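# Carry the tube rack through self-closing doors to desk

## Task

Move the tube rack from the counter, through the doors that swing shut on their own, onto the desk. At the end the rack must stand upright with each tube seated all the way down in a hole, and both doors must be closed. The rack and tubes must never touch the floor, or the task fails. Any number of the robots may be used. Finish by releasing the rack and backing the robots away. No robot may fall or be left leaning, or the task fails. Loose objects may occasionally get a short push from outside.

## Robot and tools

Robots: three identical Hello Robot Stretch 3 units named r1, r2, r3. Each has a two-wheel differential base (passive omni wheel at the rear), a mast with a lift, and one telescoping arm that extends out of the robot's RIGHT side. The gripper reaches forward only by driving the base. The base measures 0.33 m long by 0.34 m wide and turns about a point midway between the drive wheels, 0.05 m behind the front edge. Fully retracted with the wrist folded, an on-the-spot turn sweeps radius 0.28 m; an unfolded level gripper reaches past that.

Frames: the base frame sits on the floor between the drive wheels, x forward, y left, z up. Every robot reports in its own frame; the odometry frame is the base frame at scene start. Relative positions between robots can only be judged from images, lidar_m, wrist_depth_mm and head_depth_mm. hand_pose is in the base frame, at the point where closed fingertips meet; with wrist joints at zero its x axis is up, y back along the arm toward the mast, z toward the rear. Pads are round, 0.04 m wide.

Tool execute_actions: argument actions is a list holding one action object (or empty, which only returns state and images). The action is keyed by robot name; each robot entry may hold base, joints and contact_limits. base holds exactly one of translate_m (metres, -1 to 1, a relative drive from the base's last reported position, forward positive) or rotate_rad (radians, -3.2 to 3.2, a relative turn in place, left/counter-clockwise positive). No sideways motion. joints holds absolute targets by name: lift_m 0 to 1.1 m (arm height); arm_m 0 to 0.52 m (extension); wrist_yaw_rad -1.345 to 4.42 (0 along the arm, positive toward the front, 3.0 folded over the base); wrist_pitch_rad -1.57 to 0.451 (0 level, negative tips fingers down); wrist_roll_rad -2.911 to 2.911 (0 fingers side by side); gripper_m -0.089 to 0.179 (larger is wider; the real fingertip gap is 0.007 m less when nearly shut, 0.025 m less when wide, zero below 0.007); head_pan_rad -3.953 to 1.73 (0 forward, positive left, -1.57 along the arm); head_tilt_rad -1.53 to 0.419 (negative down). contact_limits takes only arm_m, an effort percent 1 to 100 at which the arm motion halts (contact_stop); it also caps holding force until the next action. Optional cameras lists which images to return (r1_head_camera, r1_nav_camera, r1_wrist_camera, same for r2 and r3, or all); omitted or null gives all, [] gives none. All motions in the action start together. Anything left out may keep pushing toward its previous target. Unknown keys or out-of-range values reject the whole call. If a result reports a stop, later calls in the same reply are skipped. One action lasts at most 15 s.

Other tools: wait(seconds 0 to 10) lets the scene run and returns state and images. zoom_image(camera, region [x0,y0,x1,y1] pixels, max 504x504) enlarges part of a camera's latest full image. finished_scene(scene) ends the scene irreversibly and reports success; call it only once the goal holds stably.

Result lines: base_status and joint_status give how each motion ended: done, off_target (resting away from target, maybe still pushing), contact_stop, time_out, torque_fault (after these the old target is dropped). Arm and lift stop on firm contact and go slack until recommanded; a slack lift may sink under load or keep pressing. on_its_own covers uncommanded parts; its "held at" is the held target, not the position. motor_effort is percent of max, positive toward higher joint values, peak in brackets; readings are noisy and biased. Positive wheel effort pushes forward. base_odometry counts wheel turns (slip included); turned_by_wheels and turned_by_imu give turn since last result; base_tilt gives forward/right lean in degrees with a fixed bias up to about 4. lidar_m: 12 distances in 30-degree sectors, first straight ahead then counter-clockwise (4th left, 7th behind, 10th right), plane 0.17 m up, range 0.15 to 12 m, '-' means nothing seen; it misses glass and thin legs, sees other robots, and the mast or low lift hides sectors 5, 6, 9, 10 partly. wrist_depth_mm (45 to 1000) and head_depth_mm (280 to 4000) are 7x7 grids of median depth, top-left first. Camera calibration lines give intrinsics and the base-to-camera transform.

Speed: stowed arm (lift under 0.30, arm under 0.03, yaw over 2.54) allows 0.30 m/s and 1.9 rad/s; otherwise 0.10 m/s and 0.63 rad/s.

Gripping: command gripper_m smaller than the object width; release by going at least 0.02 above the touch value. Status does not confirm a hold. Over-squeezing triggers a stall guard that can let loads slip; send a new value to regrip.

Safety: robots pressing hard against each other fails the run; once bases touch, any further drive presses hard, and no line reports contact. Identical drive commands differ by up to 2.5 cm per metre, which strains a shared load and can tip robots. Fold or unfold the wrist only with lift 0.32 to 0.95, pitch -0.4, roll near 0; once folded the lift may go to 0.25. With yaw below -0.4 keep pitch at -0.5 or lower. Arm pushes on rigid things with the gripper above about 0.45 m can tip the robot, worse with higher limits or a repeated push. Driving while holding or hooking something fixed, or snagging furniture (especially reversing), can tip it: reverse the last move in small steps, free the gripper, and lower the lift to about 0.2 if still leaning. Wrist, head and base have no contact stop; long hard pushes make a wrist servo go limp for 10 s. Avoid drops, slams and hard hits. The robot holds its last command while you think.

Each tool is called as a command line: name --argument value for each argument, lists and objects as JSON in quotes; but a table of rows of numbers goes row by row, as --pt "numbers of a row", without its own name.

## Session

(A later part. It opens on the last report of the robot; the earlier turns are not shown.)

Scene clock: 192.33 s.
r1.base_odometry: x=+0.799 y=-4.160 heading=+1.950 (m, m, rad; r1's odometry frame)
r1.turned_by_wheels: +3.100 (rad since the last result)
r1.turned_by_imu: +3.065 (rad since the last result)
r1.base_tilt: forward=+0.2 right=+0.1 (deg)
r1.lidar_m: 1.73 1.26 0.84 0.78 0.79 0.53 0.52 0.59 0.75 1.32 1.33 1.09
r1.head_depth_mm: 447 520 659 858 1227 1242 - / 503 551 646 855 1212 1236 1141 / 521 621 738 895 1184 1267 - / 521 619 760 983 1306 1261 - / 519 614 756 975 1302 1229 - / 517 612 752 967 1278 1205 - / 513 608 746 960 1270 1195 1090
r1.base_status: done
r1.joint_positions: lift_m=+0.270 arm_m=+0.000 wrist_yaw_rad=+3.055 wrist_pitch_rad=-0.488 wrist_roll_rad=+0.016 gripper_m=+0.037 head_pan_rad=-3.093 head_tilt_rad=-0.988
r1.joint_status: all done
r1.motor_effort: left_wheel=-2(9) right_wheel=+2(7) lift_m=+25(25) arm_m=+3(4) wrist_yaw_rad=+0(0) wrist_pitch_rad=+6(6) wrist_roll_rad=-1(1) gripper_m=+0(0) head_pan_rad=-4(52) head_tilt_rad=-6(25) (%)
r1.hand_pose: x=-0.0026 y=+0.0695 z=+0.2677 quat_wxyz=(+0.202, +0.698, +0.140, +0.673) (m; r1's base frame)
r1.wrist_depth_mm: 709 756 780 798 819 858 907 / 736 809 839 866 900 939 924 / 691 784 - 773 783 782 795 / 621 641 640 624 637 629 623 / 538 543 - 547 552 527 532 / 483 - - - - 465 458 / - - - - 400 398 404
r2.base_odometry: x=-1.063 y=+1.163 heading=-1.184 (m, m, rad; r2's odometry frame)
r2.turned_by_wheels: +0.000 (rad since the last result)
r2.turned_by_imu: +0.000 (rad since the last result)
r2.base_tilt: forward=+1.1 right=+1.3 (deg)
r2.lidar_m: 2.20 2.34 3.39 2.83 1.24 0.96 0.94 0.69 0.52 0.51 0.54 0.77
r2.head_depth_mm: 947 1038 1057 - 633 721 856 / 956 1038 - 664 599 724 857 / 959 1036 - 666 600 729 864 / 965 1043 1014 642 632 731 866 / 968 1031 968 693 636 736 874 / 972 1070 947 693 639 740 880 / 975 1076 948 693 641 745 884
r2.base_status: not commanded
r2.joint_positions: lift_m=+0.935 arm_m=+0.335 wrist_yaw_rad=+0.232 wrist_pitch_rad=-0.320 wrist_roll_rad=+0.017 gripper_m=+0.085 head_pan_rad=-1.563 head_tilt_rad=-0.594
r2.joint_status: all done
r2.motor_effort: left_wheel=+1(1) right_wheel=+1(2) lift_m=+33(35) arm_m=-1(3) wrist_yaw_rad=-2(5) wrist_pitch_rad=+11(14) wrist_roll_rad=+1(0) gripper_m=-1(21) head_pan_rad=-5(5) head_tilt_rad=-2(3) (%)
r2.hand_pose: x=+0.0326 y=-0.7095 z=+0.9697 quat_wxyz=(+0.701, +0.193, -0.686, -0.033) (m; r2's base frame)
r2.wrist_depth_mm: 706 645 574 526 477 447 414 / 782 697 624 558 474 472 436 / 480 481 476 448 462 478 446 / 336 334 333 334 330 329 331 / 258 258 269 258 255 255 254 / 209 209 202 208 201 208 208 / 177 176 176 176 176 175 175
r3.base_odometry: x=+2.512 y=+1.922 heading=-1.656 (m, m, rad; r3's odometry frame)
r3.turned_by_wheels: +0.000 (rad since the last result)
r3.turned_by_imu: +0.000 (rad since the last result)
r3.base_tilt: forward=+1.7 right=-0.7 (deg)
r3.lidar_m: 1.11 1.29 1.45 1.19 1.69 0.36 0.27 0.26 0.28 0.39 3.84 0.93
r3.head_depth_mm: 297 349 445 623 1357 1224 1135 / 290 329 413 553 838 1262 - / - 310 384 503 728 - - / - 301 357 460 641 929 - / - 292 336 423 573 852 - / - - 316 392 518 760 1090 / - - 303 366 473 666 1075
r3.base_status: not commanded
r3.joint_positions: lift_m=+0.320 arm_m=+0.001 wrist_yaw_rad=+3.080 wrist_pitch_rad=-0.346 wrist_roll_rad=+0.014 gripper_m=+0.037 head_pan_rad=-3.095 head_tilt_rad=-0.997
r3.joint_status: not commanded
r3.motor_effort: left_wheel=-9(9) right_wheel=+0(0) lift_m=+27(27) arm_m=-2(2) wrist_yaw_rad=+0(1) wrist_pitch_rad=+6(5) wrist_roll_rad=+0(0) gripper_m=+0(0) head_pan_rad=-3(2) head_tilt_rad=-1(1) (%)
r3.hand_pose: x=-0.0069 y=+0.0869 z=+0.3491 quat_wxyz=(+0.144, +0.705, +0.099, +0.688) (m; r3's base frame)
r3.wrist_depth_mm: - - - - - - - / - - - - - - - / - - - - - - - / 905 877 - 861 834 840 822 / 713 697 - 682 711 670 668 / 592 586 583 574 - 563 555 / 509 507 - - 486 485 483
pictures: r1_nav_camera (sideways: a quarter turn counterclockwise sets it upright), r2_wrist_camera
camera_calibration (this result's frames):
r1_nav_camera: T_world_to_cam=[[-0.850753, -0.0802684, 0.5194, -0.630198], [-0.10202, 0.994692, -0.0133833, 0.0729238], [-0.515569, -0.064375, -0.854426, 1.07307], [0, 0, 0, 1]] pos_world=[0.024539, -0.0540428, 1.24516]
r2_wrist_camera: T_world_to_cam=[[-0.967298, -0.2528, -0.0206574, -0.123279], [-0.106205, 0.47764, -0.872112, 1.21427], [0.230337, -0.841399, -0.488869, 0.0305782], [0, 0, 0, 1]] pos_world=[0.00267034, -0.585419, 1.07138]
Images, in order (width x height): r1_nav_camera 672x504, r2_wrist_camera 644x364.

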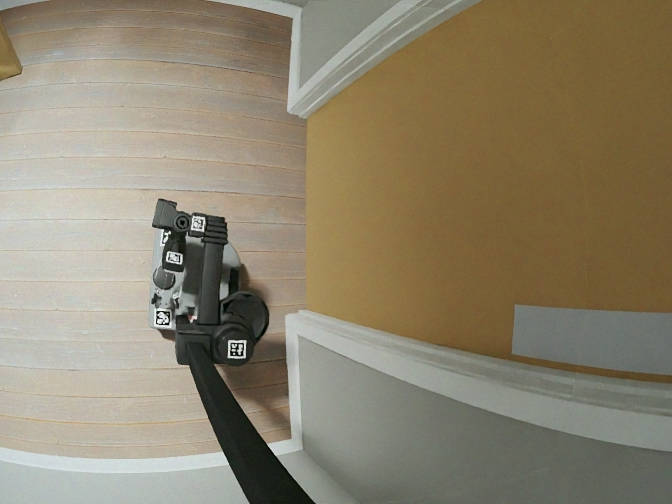

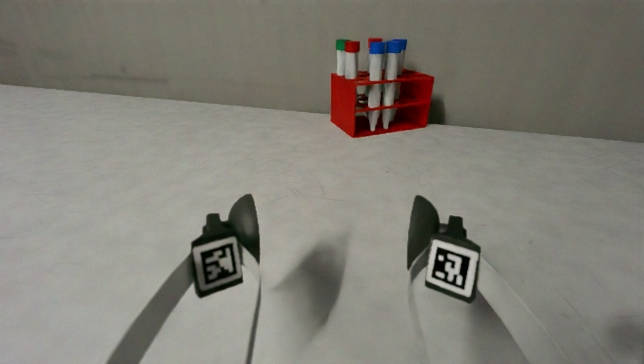

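execute_actions --actions '[{"r2":{"base":{"rotate_rad":-0.6},"joints":{"lift_m":0.9,"arm_m":0.0,"wrist_pitch_rad":0,"gripper_m":0.179,"wrist_yaw_rad":0.65}},"r1":{"base":{"rotate_rad":0.2},"joints":{"lift_m":0.32}}}]' --cameras '[]'

execute_actions --actions '[{"r2":{"base":{"translate_m":0.33}},"r1":{"base":{"translate_m":-0.27}}}]' --cameras '[]'

execute_actions --actions '[{"r2":{"base":{"rotate_rad":0.6}},"r1":{"base":{"rotate_rad":-0.15}}}]' --cameras '["r1_nav_camera"]'

execute_actions --actions '[{"r2":{"base":{"translate_m":-0.38},"joints":{"arm_m":0.33,"lift_m":0.86}},"r1":{"base":{"translate_m":-0.2}}}]' --cameras '["r2_wrist_camera","r2_head_camera","r1_nav_camera"]'

Scene clock: 221.53 s.
r1.base_odometry: x=+0.799 y=-4.160 heading=+2.150 (m, m, rad; r1's odometry frame)
r1.turned_by_wheels: +0.200 (rad since the last result)
r1.turned_by_imu: +0.199 (rad since the last result)
r1.base_tilt: forward=+0.2 right=+0.2 (deg)
r1.lidar_m: 1.73 1.03 0.79 0.78 0.66 0.52 0.58 0.62 0.86 1.32 1.18 1.09
r1.head_depth_mm: 498 580 642 742 1036 1239 - / 507 598 723 855 1052 1251 - / 516 609 740 945 1239 1273 - / 523 620 759 974 1305 - - / 532 633 777 1006 1306 1234 - / 542 646 794 1039 1317 1204 - / 551 660 815 1074 1311 1187 1089
r1.base_status: done
r1.joint_positions: lift_m=+0.320 arm_m=+0.000 wrist_yaw_rad=+3.055 wrist_pitch_rad=-0.488 wrist_roll_rad=+0.016 gripper_m=+0.037 head_pan_rad=-3.093 head_tilt_rad=-0.988
r1.joint_status: all done
r1.motor_effort: left_wheel=-1(11) right_wheel=+2(6) lift_m=+52(54) arm_m=+2(3) wrist_yaw_rad=-1(1) wrist_pitch_rad=+6(6) wrist_roll_rad=+0(1) gripper_m=-1(0) head_pan_rad=-4(4) head_tilt_rad=-6(6) (%)
r1.hand_pose: x=-0.0026 y=+0.0695 z=+0.3168 quat_wxyz=(+0.202, +0.698, +0.140, +0.673) (m; r1's base frame)
r1.wrist_depth_mm: 571 758 800 787 772 789 761 / 577 784 882 873 869 853 820 / 584 821 - 893 909 890 903 / 569 724 720 710 706 715 712 / 564 606 593 599 620 582 592 / 509 533 - - - 517 512 / 466 - - - 453 454 452
r2.base_odometry: x=-1.063 y=+1.163 heading=-1.784 (m, m, rad; r2's odometry frame)
r2.turned_by_wheels: -0.600 (rad since the last result)
r2.turned_by_imu: -0.607 (rad since the last result)
r2.base_tilt: forward=+1.1 right=+1.3 (deg)
r2.lidar_m: 0.71 2.20 2.28 3.11 3.63 1.33 0.98 0.94 0.74 0.53 0.51 0.53
r2.head_depth_mm: 1086 1160 1239 1317 1435 1501 - / 1207 1293 1378 781 924 1410 - / 1195 1312 1385 740 832 977 - / 1130 1238 948 694 757 896 - / 1076 1168 952 693 697 - - / 1018 1108 948 692 645 - 858 / 972 1049 950 693 587 671 766
r2.base_status: done
r2.joint_positions: lift_m=+0.900 arm_m=+0.003 wrist_yaw_rad=+0.650 wrist_pitch_rad=-0.021 wrist_roll_rad=+0.017 gripper_m=+0.179 head_pan_rad=-1.563 head_tilt_rad=-0.594
r2.joint_status: all done
joint sent to its limit — the command would take r2.arm_m past its lower limit, so that joint was sent only as far as its limit.
r2.motor_effort: left_wheel=+1(6) right_wheel=+0(5) lift_m=+15(29) arm_m=-3(4) wrist_yaw_rad=+0(3) wrist_pitch_rad=+12(12) wrist_roll_rad=+0(0) gripper_m=+0(97) head_pan_rad=-5(5) head_tilt_rad=-3(4) (%)
r2.hand_pose: x=+0.1332 y=-0.3515 z=+1.0097 quat_wxyz=(+0.667, +0.235, -0.673, +0.216) (m; r2's base frame)
r2.wrist_depth_mm: 968 939 900 850 835 788 767 / - 962 915 872 846 813 802 / - - 952 905 862 858 802 / 753 774 748 754 765 766 816 / 426 470 428 429 431 434 440 / 353 337 324 315 303 302 318 / 390 379 359 347 332 317 311
r3.base_odometry: x=+2.512 y=+1.922 heading=-1.656 (m, m, rad; r3's odometry frame)
r3.turned_by_wheels: +0.000 (rad since the last result)
r3.turned_by_imu: +0.001 (rad since the last result)
r3.base_tilt: forward=+1.8 right=-0.8 (deg)
r3.lidar_m: 1.11 1.29 1.44 1.18 1.69 0.36 0.27 0.26 0.28 0.39 3.83 0.93
r3.head_depth_mm: 296 349 445 622 1361 1220 1131 / 289 330 412 554 842 1256 - / - 310 383 503 727 - - / - 301 358 459 642 931 - / - 292 336 423 573 851 - / - - 316 392 518 756 1087 / - - 303 366 472 670 1072
r3.base_status: not commanded
r3.joint_positions: lift_m=+0.320 arm_m=+0.001 wrist_yaw_rad=+3.080 wrist_pitch_rad=-0.346 wrist_roll_rad=+0.014 gripper_m=+0.037 head_pan_rad=-3.095 head_tilt_rad=-0.997
r3.joint_status: not commanded
r3.motor_effort: left_wheel=-9(9) right_wheel=-1(1) lift_m=+27(27) arm_m=-2(2) wrist_yaw_rad=+0(0) wrist_pitch_rad=+6(5) wrist_roll_rad=+0(0) gripper_m=+0(0) head_pan_rad=-2(3) head_tilt_rad=+0(1) (%)
r3.hand_pose: x=-0.0069 y=+0.0869 z=+0.3491 quat_wxyz=(+0.144, +0.705, +0.099, +0.688) (m; r3's base frame)
r3.wrist_depth_mm: - - - - - - - / - - - - - - - / - - - - - - - / 906 880 - 857 844 830 825 / 712 698 - 679 705 679 668 / 597 586 575 574 - 567 564 / 503 507 - - 485 486 478
pictures: none
No camera images: the call's "cameras" was empty. Leave "cameras" out to get every camera's image.

Scene clock: 226.13 s.
r1.base_odometry: x=+0.947 y=-4.386 heading=+2.150 (m, m, rad; r1's odometry frame)
r1.turned_by_wheels: +0.000 (rad since the last result)
r1.turned_by_imu: +0.001 (rad since the last result)
r1.base_tilt: forward=+0.2 right=+0.1 (deg)
r1.lidar_m: 2.00 1.06 0.82 0.69 0.29 0.30 0.31 0.33 0.49 1.29 1.38 1.32
r1.head_depth_mm: - 301 359 455 553 640 - / - 304 369 468 640 785 - / - 310 377 481 665 899 - / - 316 386 496 694 - - / 288 322 396 513 727 1103 - / 290 329 406 530 761 1168 - / 293 336 418 549 801 1175 1081
r1.base_status: done
r1.joint_positions: lift_m=+0.320 arm_m=+0.000 wrist_yaw_rad=+3.055 wrist_pitch_rad=-0.488 wrist_roll_rad=+0.016 gripper_m=+0.037 head_pan_rad=-3.093 head_tilt_rad=-0.988
r1.joint_status: not commanded
r1.motor_effort: left_wheel=-2(6) right_wheel=+1(2) lift_m=+52(52) arm_m=+2(3) wrist_yaw_rad=+1(0) wrist_pitch_rad=+6(6) wrist_roll_rad=-1(0) gripper_m=-1(0) head_pan_rad=-4(4) head_tilt_rad=-5(6) (%)
r1.hand_pose: x=-0.0026 y=+0.0695 z=+0.3168 quat_wxyz=(+0.202, +0.698, +0.140, +0.673) (m; r1's base frame)
r1.wrist_depth_mm: 248 341 831 804 808 789 786 / 262 349 861 914 889 865 868 / 282 351 - 879 896 869 893 / 317 352 519 719 717 714 696 / 345 385 533 601 620 600 594 / 365 417 - - - 516 522 / 349 - - - 452 453 450
r2.base_odometry: x=-1.133 y=+0.841 heading=-1.784 (m, m, rad; r2's odometry frame)
r2.turned_by_wheels: +0.000 (rad since the last result)
r2.turned_by_imu: +0.002 (rad since the last result)
r2.base_tilt: forward=+1.1 right=+1.3 (deg)
r2.lidar_m: 0.47 1.91 1.99 2.71 3.80 1.71 1.28 1.23 0.49 0.35 0.34 0.35
r2.head_depth_mm: 1138 1277 945 692 637 760 - / 1073 1187 946 691 578 678 - / 1012 1117 948 693 546 604 - / 959 1050 946 692 545 566 - / 907 991 948 694 538 - - / 864 939 949 692 546 - 542 / 822 891 892 694 546 451 483
r2.base_status: done
r2.joint_positions: lift_m=+0.900 arm_m=+0.003 wrist_yaw_rad=+0.650 wrist_pitch_rad=-0.021 wrist_roll_rad=+0.017 gripper_m=+0.179 head_pan_rad=-1.563 head_tilt_rad=-0.594
r2.joint_status: not commanded
r2.motor_effort: left_wheel=+1(5) right_wheel=+0(3) lift_m=+15(15) arm_m=-4(3) wrist_yaw_rad=+1(1) wrist_pitch_rad=+12(12) wrist_roll_rad=+0(0) gripper_m=+0(0) head_pan_rad=-4(5) head_tilt_rad=-3(3) (%)
r2.hand_pose: x=+0.1332 y=-0.3515 z=+1.0097 quat_wxyz=(+0.667, +0.235, -0.673, +0.216) (m; r2's base frame)
r2.wrist_depth_mm: 783 768 729 705 676 657 626 / 817 805 751 729 693 663 633 / 872 836 797 743 713 699 659 / 755 767 781 760 631 691 671 / 426 466 429 431 434 435 431 / 318 282 301 302 301 302 322 / 219 229 228 230 229 231 225
r3.base_odometry: x=+2.512 y=+1.922 heading=-1.656 (m, m, rad; r3's odometry frame)
r3.turned_by_wheels: +0.000 (rad since the last result)
r3.turned_by_imu: +0.001 (rad since the last result)
r3.base_tilt: forward=+1.6 right=-0.8 (deg)
r3.lidar_m: 1.10 1.29 1.45 1.43 1.69 0.36 0.27 0.26 0.28 0.39 3.83 0.93
r3.head_depth_mm: 296 348 445 622 1353 1219 1136 / 289 329 412 554 844 1259 - / - 310 384 502 729 - - / - 300 357 459 639 925 - / - 291 336 424 573 855 - / - - 316 393 519 760 1090 / - - 302 366 473 668 1078
r3.base_status: not commanded
r3.joint_positions: lift_m=+0.320 arm_m=+0.001 wrist_yaw_rad=+3.080 wrist_pitch_rad=-0.346 wrist_roll_rad=+0.014 gripper_m=+0.037 head_pan_rad=-3.095 head_tilt_rad=-0.997
r3.joint_status: not commanded
r3.motor_effort: left_wheel=-9(9) right_wheel=+0(0) lift_m=+27(27) arm_m=-2(2) wrist_yaw_rad=+0(0) wrist_pitch_rad=+5(5) wrist_roll_rad=+0(0) gripper_m=+0(0) head_pan_rad=-2(3) head_tilt_rad=-1(1) (%)
r3.hand_pose: x=-0.0069 y=+0.0869 z=+0.3491 quat_wxyz=(+0.144, +0.705, +0.099, +0.688) (m; r3's base frame)
r3.wrist_depth_mm: - - - - - - - / - - - - - - - / - - - - - - - / 890 870 - 847 858 840 828 / 715 700 - 686 705 673 661 / 595 590 575 571 - 569 557 / 505 505 - - 486 482 484
pictures: none
No camera images: the call's "cameras" was empty. Leave "cameras" out to get every camera's image.

Scene clock: 228.03 s.
r1.base_odometry: x=+0.947 y=-4.386 heading=+2.000 (m, m, rad; r1's odometry frame)
r1.turned_by_wheels: -0.150 (rad since the last result)
r1.turned_by_imu: -0.148 (rad since the last result)
r1.base_tilt: forward=+0.2 right=+0.2 (deg)
r1.lidar_m: 1.45 1.22 0.85 0.80 0.35 0.29 0.31 0.32 0.42 0.72 1.32 1.32
r1.head_depth_mm: - 312 382 457 514 841 - / - 312 382 497 626 785 - / - 314 385 496 701 914 - / - 315 385 497 703 - - / - 315 386 498 704 1080 - / - 315 387 499 705 1152 - / - 315 387 501 710 1145 1088
r1.base_status: done
r1.joint_positions: lift_m=+0.320 arm_m=+0.000 wrist_yaw_rad=+3.055 wrist_pitch_rad=-0.488 wrist_roll_rad=+0.016 gripper_m=+0.037 head_pan_rad=-3.093 head_tilt_rad=-0.988
r1.joint_status: not commanded
r1.motor_effort: left_wheel=+1(6) right_wheel=-1(3) lift_m=+51(51) arm_m=+3(3) wrist_yaw_rad=+0(1) wrist_pitch_rad=+6(6) wrist_roll_rad=-1(1) gripper_m=-1(1) head_pan_rad=-4(4) head_tilt_rad=-6(6) (%)
r1.hand_pose: x=-0.0026 y=+0.0695 z=+0.3168 quat_wxyz=(+0.202, +0.698, +0.140, +0.673) (m; r1's base frame)
r1.wrist_depth_mm: 316 445 803 813 853 860 890 / 312 443 873 894 918 940 946 / 288 471 - 876 872 871 863 / 288 455 651 711 714 710 730 / 315 439 595 604 622 606 592 / 351 388 - - - 515 510 / 373 - - - 458 450 447
r2.base_odometry: x=-1.133 y=+0.841 heading=-1.184 (m, m, rad; r2's odometry frame)
r2.turned_by_wheels: +0.600 (rad since the last result)
r2.turned_by_imu: +0.607 (rad since the last result)
r2.base_tilt: forward=+1.1 right=+1.3 (deg)
r2.lidar_m: 1.91 2.04 2.96 3.67 1.62 1.25 1.22 0.46 0.35 0.34 0.36 0.51
r2.head_depth_mm: 803 879 853 691 545 467 - / 806 872 851 691 546 462 - / 813 887 942 692 546 453 - / 814 899 947 692 545 455 - / 819 900 954 693 539 - - / 825 903 960 693 546 - 586 / 829 909 964 693 547 462 565
r2.base_status: done
r2.joint_positions: lift_m=+0.900 arm_m=+0.003 wrist_yaw_rad=+0.650 wrist_pitch_rad=-0.021 wrist_roll_rad=+0.017 gripper_m=+0.179 head_pan_rad=-1.563 head_tilt_rad=-0.594
r2.joint_status: not commanded
r2.motor_effort: left_wheel=-1(3) right_wheel=+2(6) lift_m=+15(15) arm_m=-3(2) wrist_yaw_rad=+0(0) wrist_pitch_rad=+11(11) wrist_roll_rad=+0(0) gripper_m=+0(0) head_pan_rad=-4(4) head_tilt_rad=-3(3) (%)
r2.hand_pose: x=+0.1332 y=-0.3515 z=+1.0097 quat_wxyz=(+0.667, +0.235, -0.673, +0.216) (m; r2's base frame)
r2.wrist_depth_mm: - - - 940 769 626 534 / - - - 970 771 643 538 / - - - - 790 660 562 / - 768 765 758 750 642 566 / - 475 428 426 432 434 434 / - 315 299 299 298 299 322 / - 480 240 230 229 230 225
r3.base_odometry: x=+2.512 y=+1.922 heading=-1.656 (m, m, rad; r3's odometry frame)
r3.turned_by_wheels: +0.000 (rad since the last result)
r3.turned_by_imu: +0.000 (rad since the last result)
r3.base_tilt: forward=+1.7 right=-0.8 (deg)
r3.lidar_m: 1.11 1.29 1.44 1.42 1.69 0.36 0.27 0.26 0.28 0.39 3.83 0.93
r3.head_depth_mm: 296 348 445 623 1358 1229 1131 / 290 329 412 554 840 1249 - / - 310 384 503 730 - - / - 300 358 460 642 928 - / - 292 336 425 572 852 - / - - 316 392 517 763 1088 / - - 302 366 472 667 1076
r3.base_status: not commanded
r3.joint_positions: lift_m=+0.320 arm_m=+0.001 wrist_yaw_rad=+3.080 wrist_pitch_rad=-0.346 wrist_roll_rad=+0.014 gripper_m=+0.037 head_pan_rad=-3.095 head_tilt_rad=-0.997
r3.joint_status: not commanded
r3.motor_effort: left_wheel=-9(9) right_wheel=-1(0) lift_m=+26(27) arm_m=-2(2) wrist_yaw_rad=+0(0) wrist_pitch_rad=+5(6) wrist_roll_rad=+0(0) gripper_m=+0(0) head_pan_rad=-3(2) head_tilt_rad=-2(1) (%)
r3.hand_pose: x=-0.0069 y=+0.0869 z=+0.3491 quat_wxyz=(+0.144, +0.705, +0.099, +0.688) (m; r3's base frame)
r3.wrist_depth_mm: - - - - - - - / - - - - - - - / - - - - - - - / 894 886 - 847 866 845 812 / 714 701 - 684 709 673 677 / 589 586 580 578 - 563 553 / 507 506 - - 491 490 485
pictures: r1_nav_camera (sideways: a quarter turn counterclockwise sets it upright)
camera_calibration (this result's frames):
r1_nav_camera: T_world_to_cam=[[-0.850804, -0.0800735, 0.519346, -0.630128], [-0.101789, 0.994716, -0.0133867, 0.0729268], [-0.51553, -0.0642533, -0.854459, 1.07311], [0, 0, 0, 1]] pos_world=[0.02453, -0.0540469, 1.24516]
Images, in order (width x height): r1_nav_camera 672x504.

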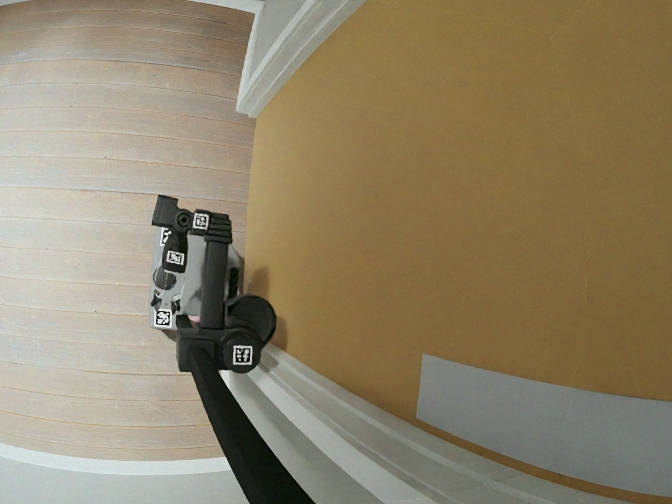

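Scene clock: 233.20 s.
r1.base_odometry: x=+1.030 y=-4.568 heading=+2.001 (m, m, rad; r1's odometry frame)
r1.turned_by_wheels: +0.001 (rad since the last result)
r1.turned_by_imu: +0.034 (rad since the last result)
r1.base_tilt: forward=+0.2 right=+0.2 (deg)
r1.lidar_m: 1.61 1.18 0.84 0.20 0.20 0.26 0.27 0.27 0.32 0.57 1.34 1.48
r1.head_depth_mm: - 304 373 1503 1389 469 - / - 299 362 481 1346 1241 - / - 297 354 464 673 1123 - / - 294 343 448 640 - - / - 289 335 433 609 914 - / - 287 326 418 582 901 - / - - 318 404 558 886 1088
r1.base_status: translate_m off_target (by the wheels' count: -0.1998 of -0.2000)
r1.joint_positions: lift_m=+0.320 arm_m=+0.000 wrist_yaw_rad=+3.056 wrist_pitch_rad=-0.489 wrist_roll_rad=+0.016 gripper_m=+0.037 head_pan_rad=-3.094 head_tilt_rad=-0.992
r1.joint_status: not commanded
r1.on_its_own: right_wheel is at rest, and its effort (-30) is outside its rest range (-18 to +18)
r1.motor_effort: left_wheel=-12(53) right_wheel=-30(35) lift_m=+50(52) arm_m=+2(3) wrist_yaw_rad=+0(2) wrist_pitch_rad=+6(6) wrist_roll_rad=-1(1) gripper_m=-1(0) head_pan_rad=-3(4) head_tilt_rad=-3(6) (%)
r1.hand_pose: x=-0.0028 y=+0.0694 z=+0.3168 quat_wxyz=(+0.202, +0.698, +0.140, +0.673) (m; r1's base frame)
r1.wrist_depth_mm: 209 197 248 827 829 861 841 / - 221 252 895 930 942 946 / 892 248 - 882 881 876 866 / 727 292 281 708 703 717 718 / 606 563 320 600 612 596 592 / 512 533 - - - 518 510 / 362 - - - 455 456 450
r2.base_odometry: x=-1.276 y=+1.193 heading=-1.184 (m, m, rad; r2's odometry frame)
r2.turned_by_wheels: +0.000 (rad since the last result)
r2.turned_by_imu: -0.001 (rad since the last result)
r2.base_tilt: forward=+1.1 right=+1.3 (deg)
r2.lidar_m: 2.29 2.44 3.54 2.55 1.12 0.86 0.85 0.43 0.32 0.32 0.33 0.48
r2.head_depth_mm: 777 851 899 718 - - 508 / 780 853 917 - 538 450 498 / 784 860 925 - 546 449 501 / 789 864 926 - 545 450 505 / 793 869 917 644 546 450 496 / 798 864 839 667 545 450 511 / 801 880 902 666 545 450 514
r2.base_status: done
r2.joint_positions: lift_m=+0.860 arm_m=+0.330 wrist_yaw_rad=+0.650 wrist_pitch_rad=-0.021 wrist_roll_rad=+0.017 gripper_m=+0.179 head_pan_rad=-1.563 head_tilt_rad=-0.594
r2.joint_status: all done
r2.motor_effort: left_wheel=-1(4) right_wheel=+2(2) lift_m=+15(16) arm_m=+3(3) wrist_yaw_rad=+0(1) wrist_pitch_rad=+11(11) wrist_roll_rad=+0(1) gripper_m=+0(0) head_pan_rad=-5(5) head_tilt_rad=-3(3) (%)
r2.hand_pose: x=+0.1332 y=-0.6783 z=+0.9699 quat_wxyz=(+0.667, +0.235, -0.673, +0.217) (m; r2's base frame)
r2.wrist_depth_mm: - - 668 498 396 331 281 / - - 695 515 404 335 286 / - - 725 529 315 337 294 / 563 567 564 515 309 326 301 / 321 349 320 321 306 297 301 / 237 211 223 224 225 223 240 / 163 171 172 171 172 172 168
r3.base_odometry: x=+2.512 y=+1.922 heading=-1.656 (m, m, rad; r3's odometry frame)
r3.turned_by_wheels: +0.000 (rad since the last result)
r3.turned_by_imu: +0.001 (rad since the last result)
r3.base_tilt: forward=+1.7 right=-0.8 (deg)
r3.lidar_m: 1.11 1.29 1.44 1.60 1.69 0.36 0.27 0.26 0.28 0.39 3.83 0.93
r3.head_depth_mm: 296 348 445 623 1363 1222 1132 / 289 329 413 556 843 1264 - / - 310 383 502 725 - - / - 301 358 458 641 930 - / - 292 336 423 572 853 - / - - 316 392 518 763 1087 / - - 302 366 472 666 1074
r3.base_status: not commanded
r3.joint_positions: lift_m=+0.320 arm_m=+0.001 wrist_yaw_rad=+3.080 wrist_pitch_rad=-0.346 wrist_roll_rad=+0.014 gripper_m=+0.037 head_pan_rad=-3.095 head_tilt_rad=-0.997
r3.joint_status: not commanded
r3.motor_effort: left_wheel=-9(9) right_wheel=+0(1) lift_m=+27(27) arm_m=-2(2) wrist_yaw_rad=+0(1) wrist_pitch_rad=+5(6) wrist_roll_rad=+0(0) gripper_m=+0(0) head_pan_rad=-4(2) head_tilt_rad=-2(1) (%)
r3.hand_pose: x=-0.0069 y=+0.0869 z=+0.3491 quat_wxyz=(+0.144, +0.705, +0.099, +0.688) (m; r3's base frame)
r3.wrist_depth_mm: - - - - - - - / - - - - - - - / - - - - - - - / 900 888 - 869 847 827 833 / 711 709 - 681 701 674 663 / 590 585 573 569 - 563 558 / 510 510 - - 485 486 482
pictures: r1_nav_camera (sideways: a quarter turn counterclockwise sets it upright), r2_head_camera (sideways: a quarter turn clockwise sets it upright), r2_wrist_camera
camera_calibration (this result's frames):
r1_nav_camera: T_world_to_cam=[[-0.852869, -0.0795354, 0.516031, -0.625797], [-0.100997, 0.994794, -0.0135954, 0.0731935], [-0.512264, -0.0637126, -0.856462, 1.0757], [0, 0, 0, 1]] pos_world=[0.0247095, -0.0540502, 1.24522]
r2_head_camera: T_world_to_cam=[[0.0220001, 0.54407, -0.838751, 1.11233], [0.999534, -0.0297369, 0.00692797, -0.0151422], [-0.0211726, -0.838513, -0.544471, 0.662688], [0, 0, 0, 1]] pos_world=[0.00469464, -0.0499639, 1.29389]
r2_wrist_camera: T_world_to_cam=[[-0.77835, -0.627703, -0.0126683, -0.305311], [-0.121997, 0.171007, -0.977688, 1.1067], [0.615864, -0.759438, -0.209681, -0.232811], [0, 0, 0, 1]] pos_world=[0.0407547, -0.557704, 1.02933]
Images, in order (width x height): r1_nav_camera 672x504, r2_head_camera 896x504, r2_wrist_camera 644x364.

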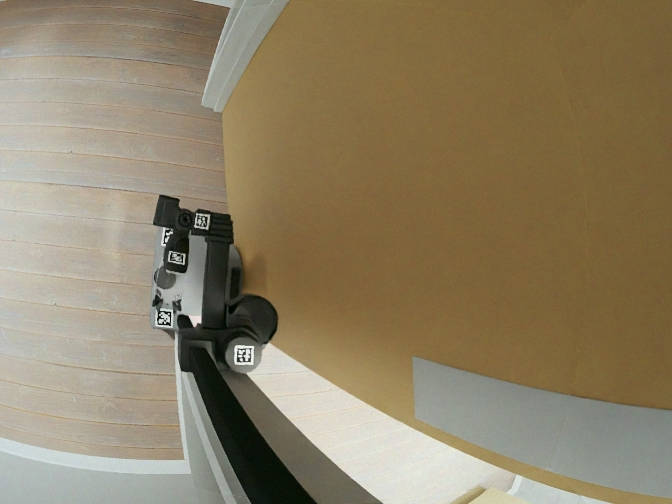

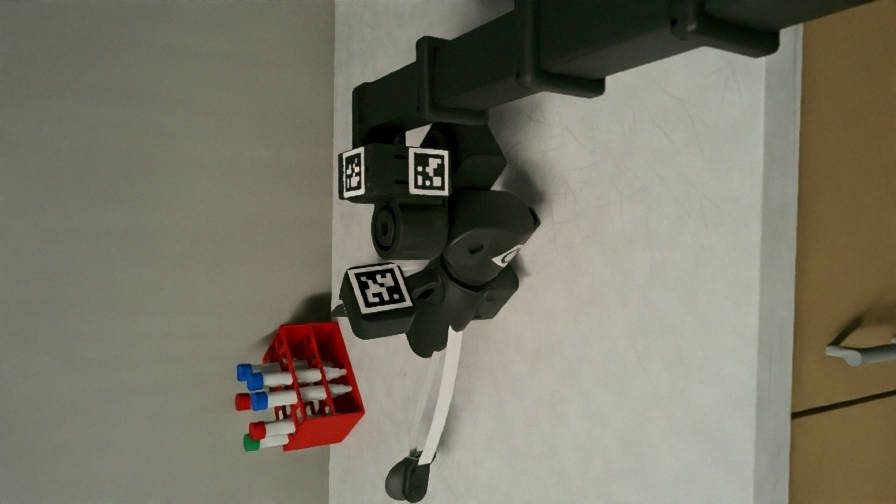

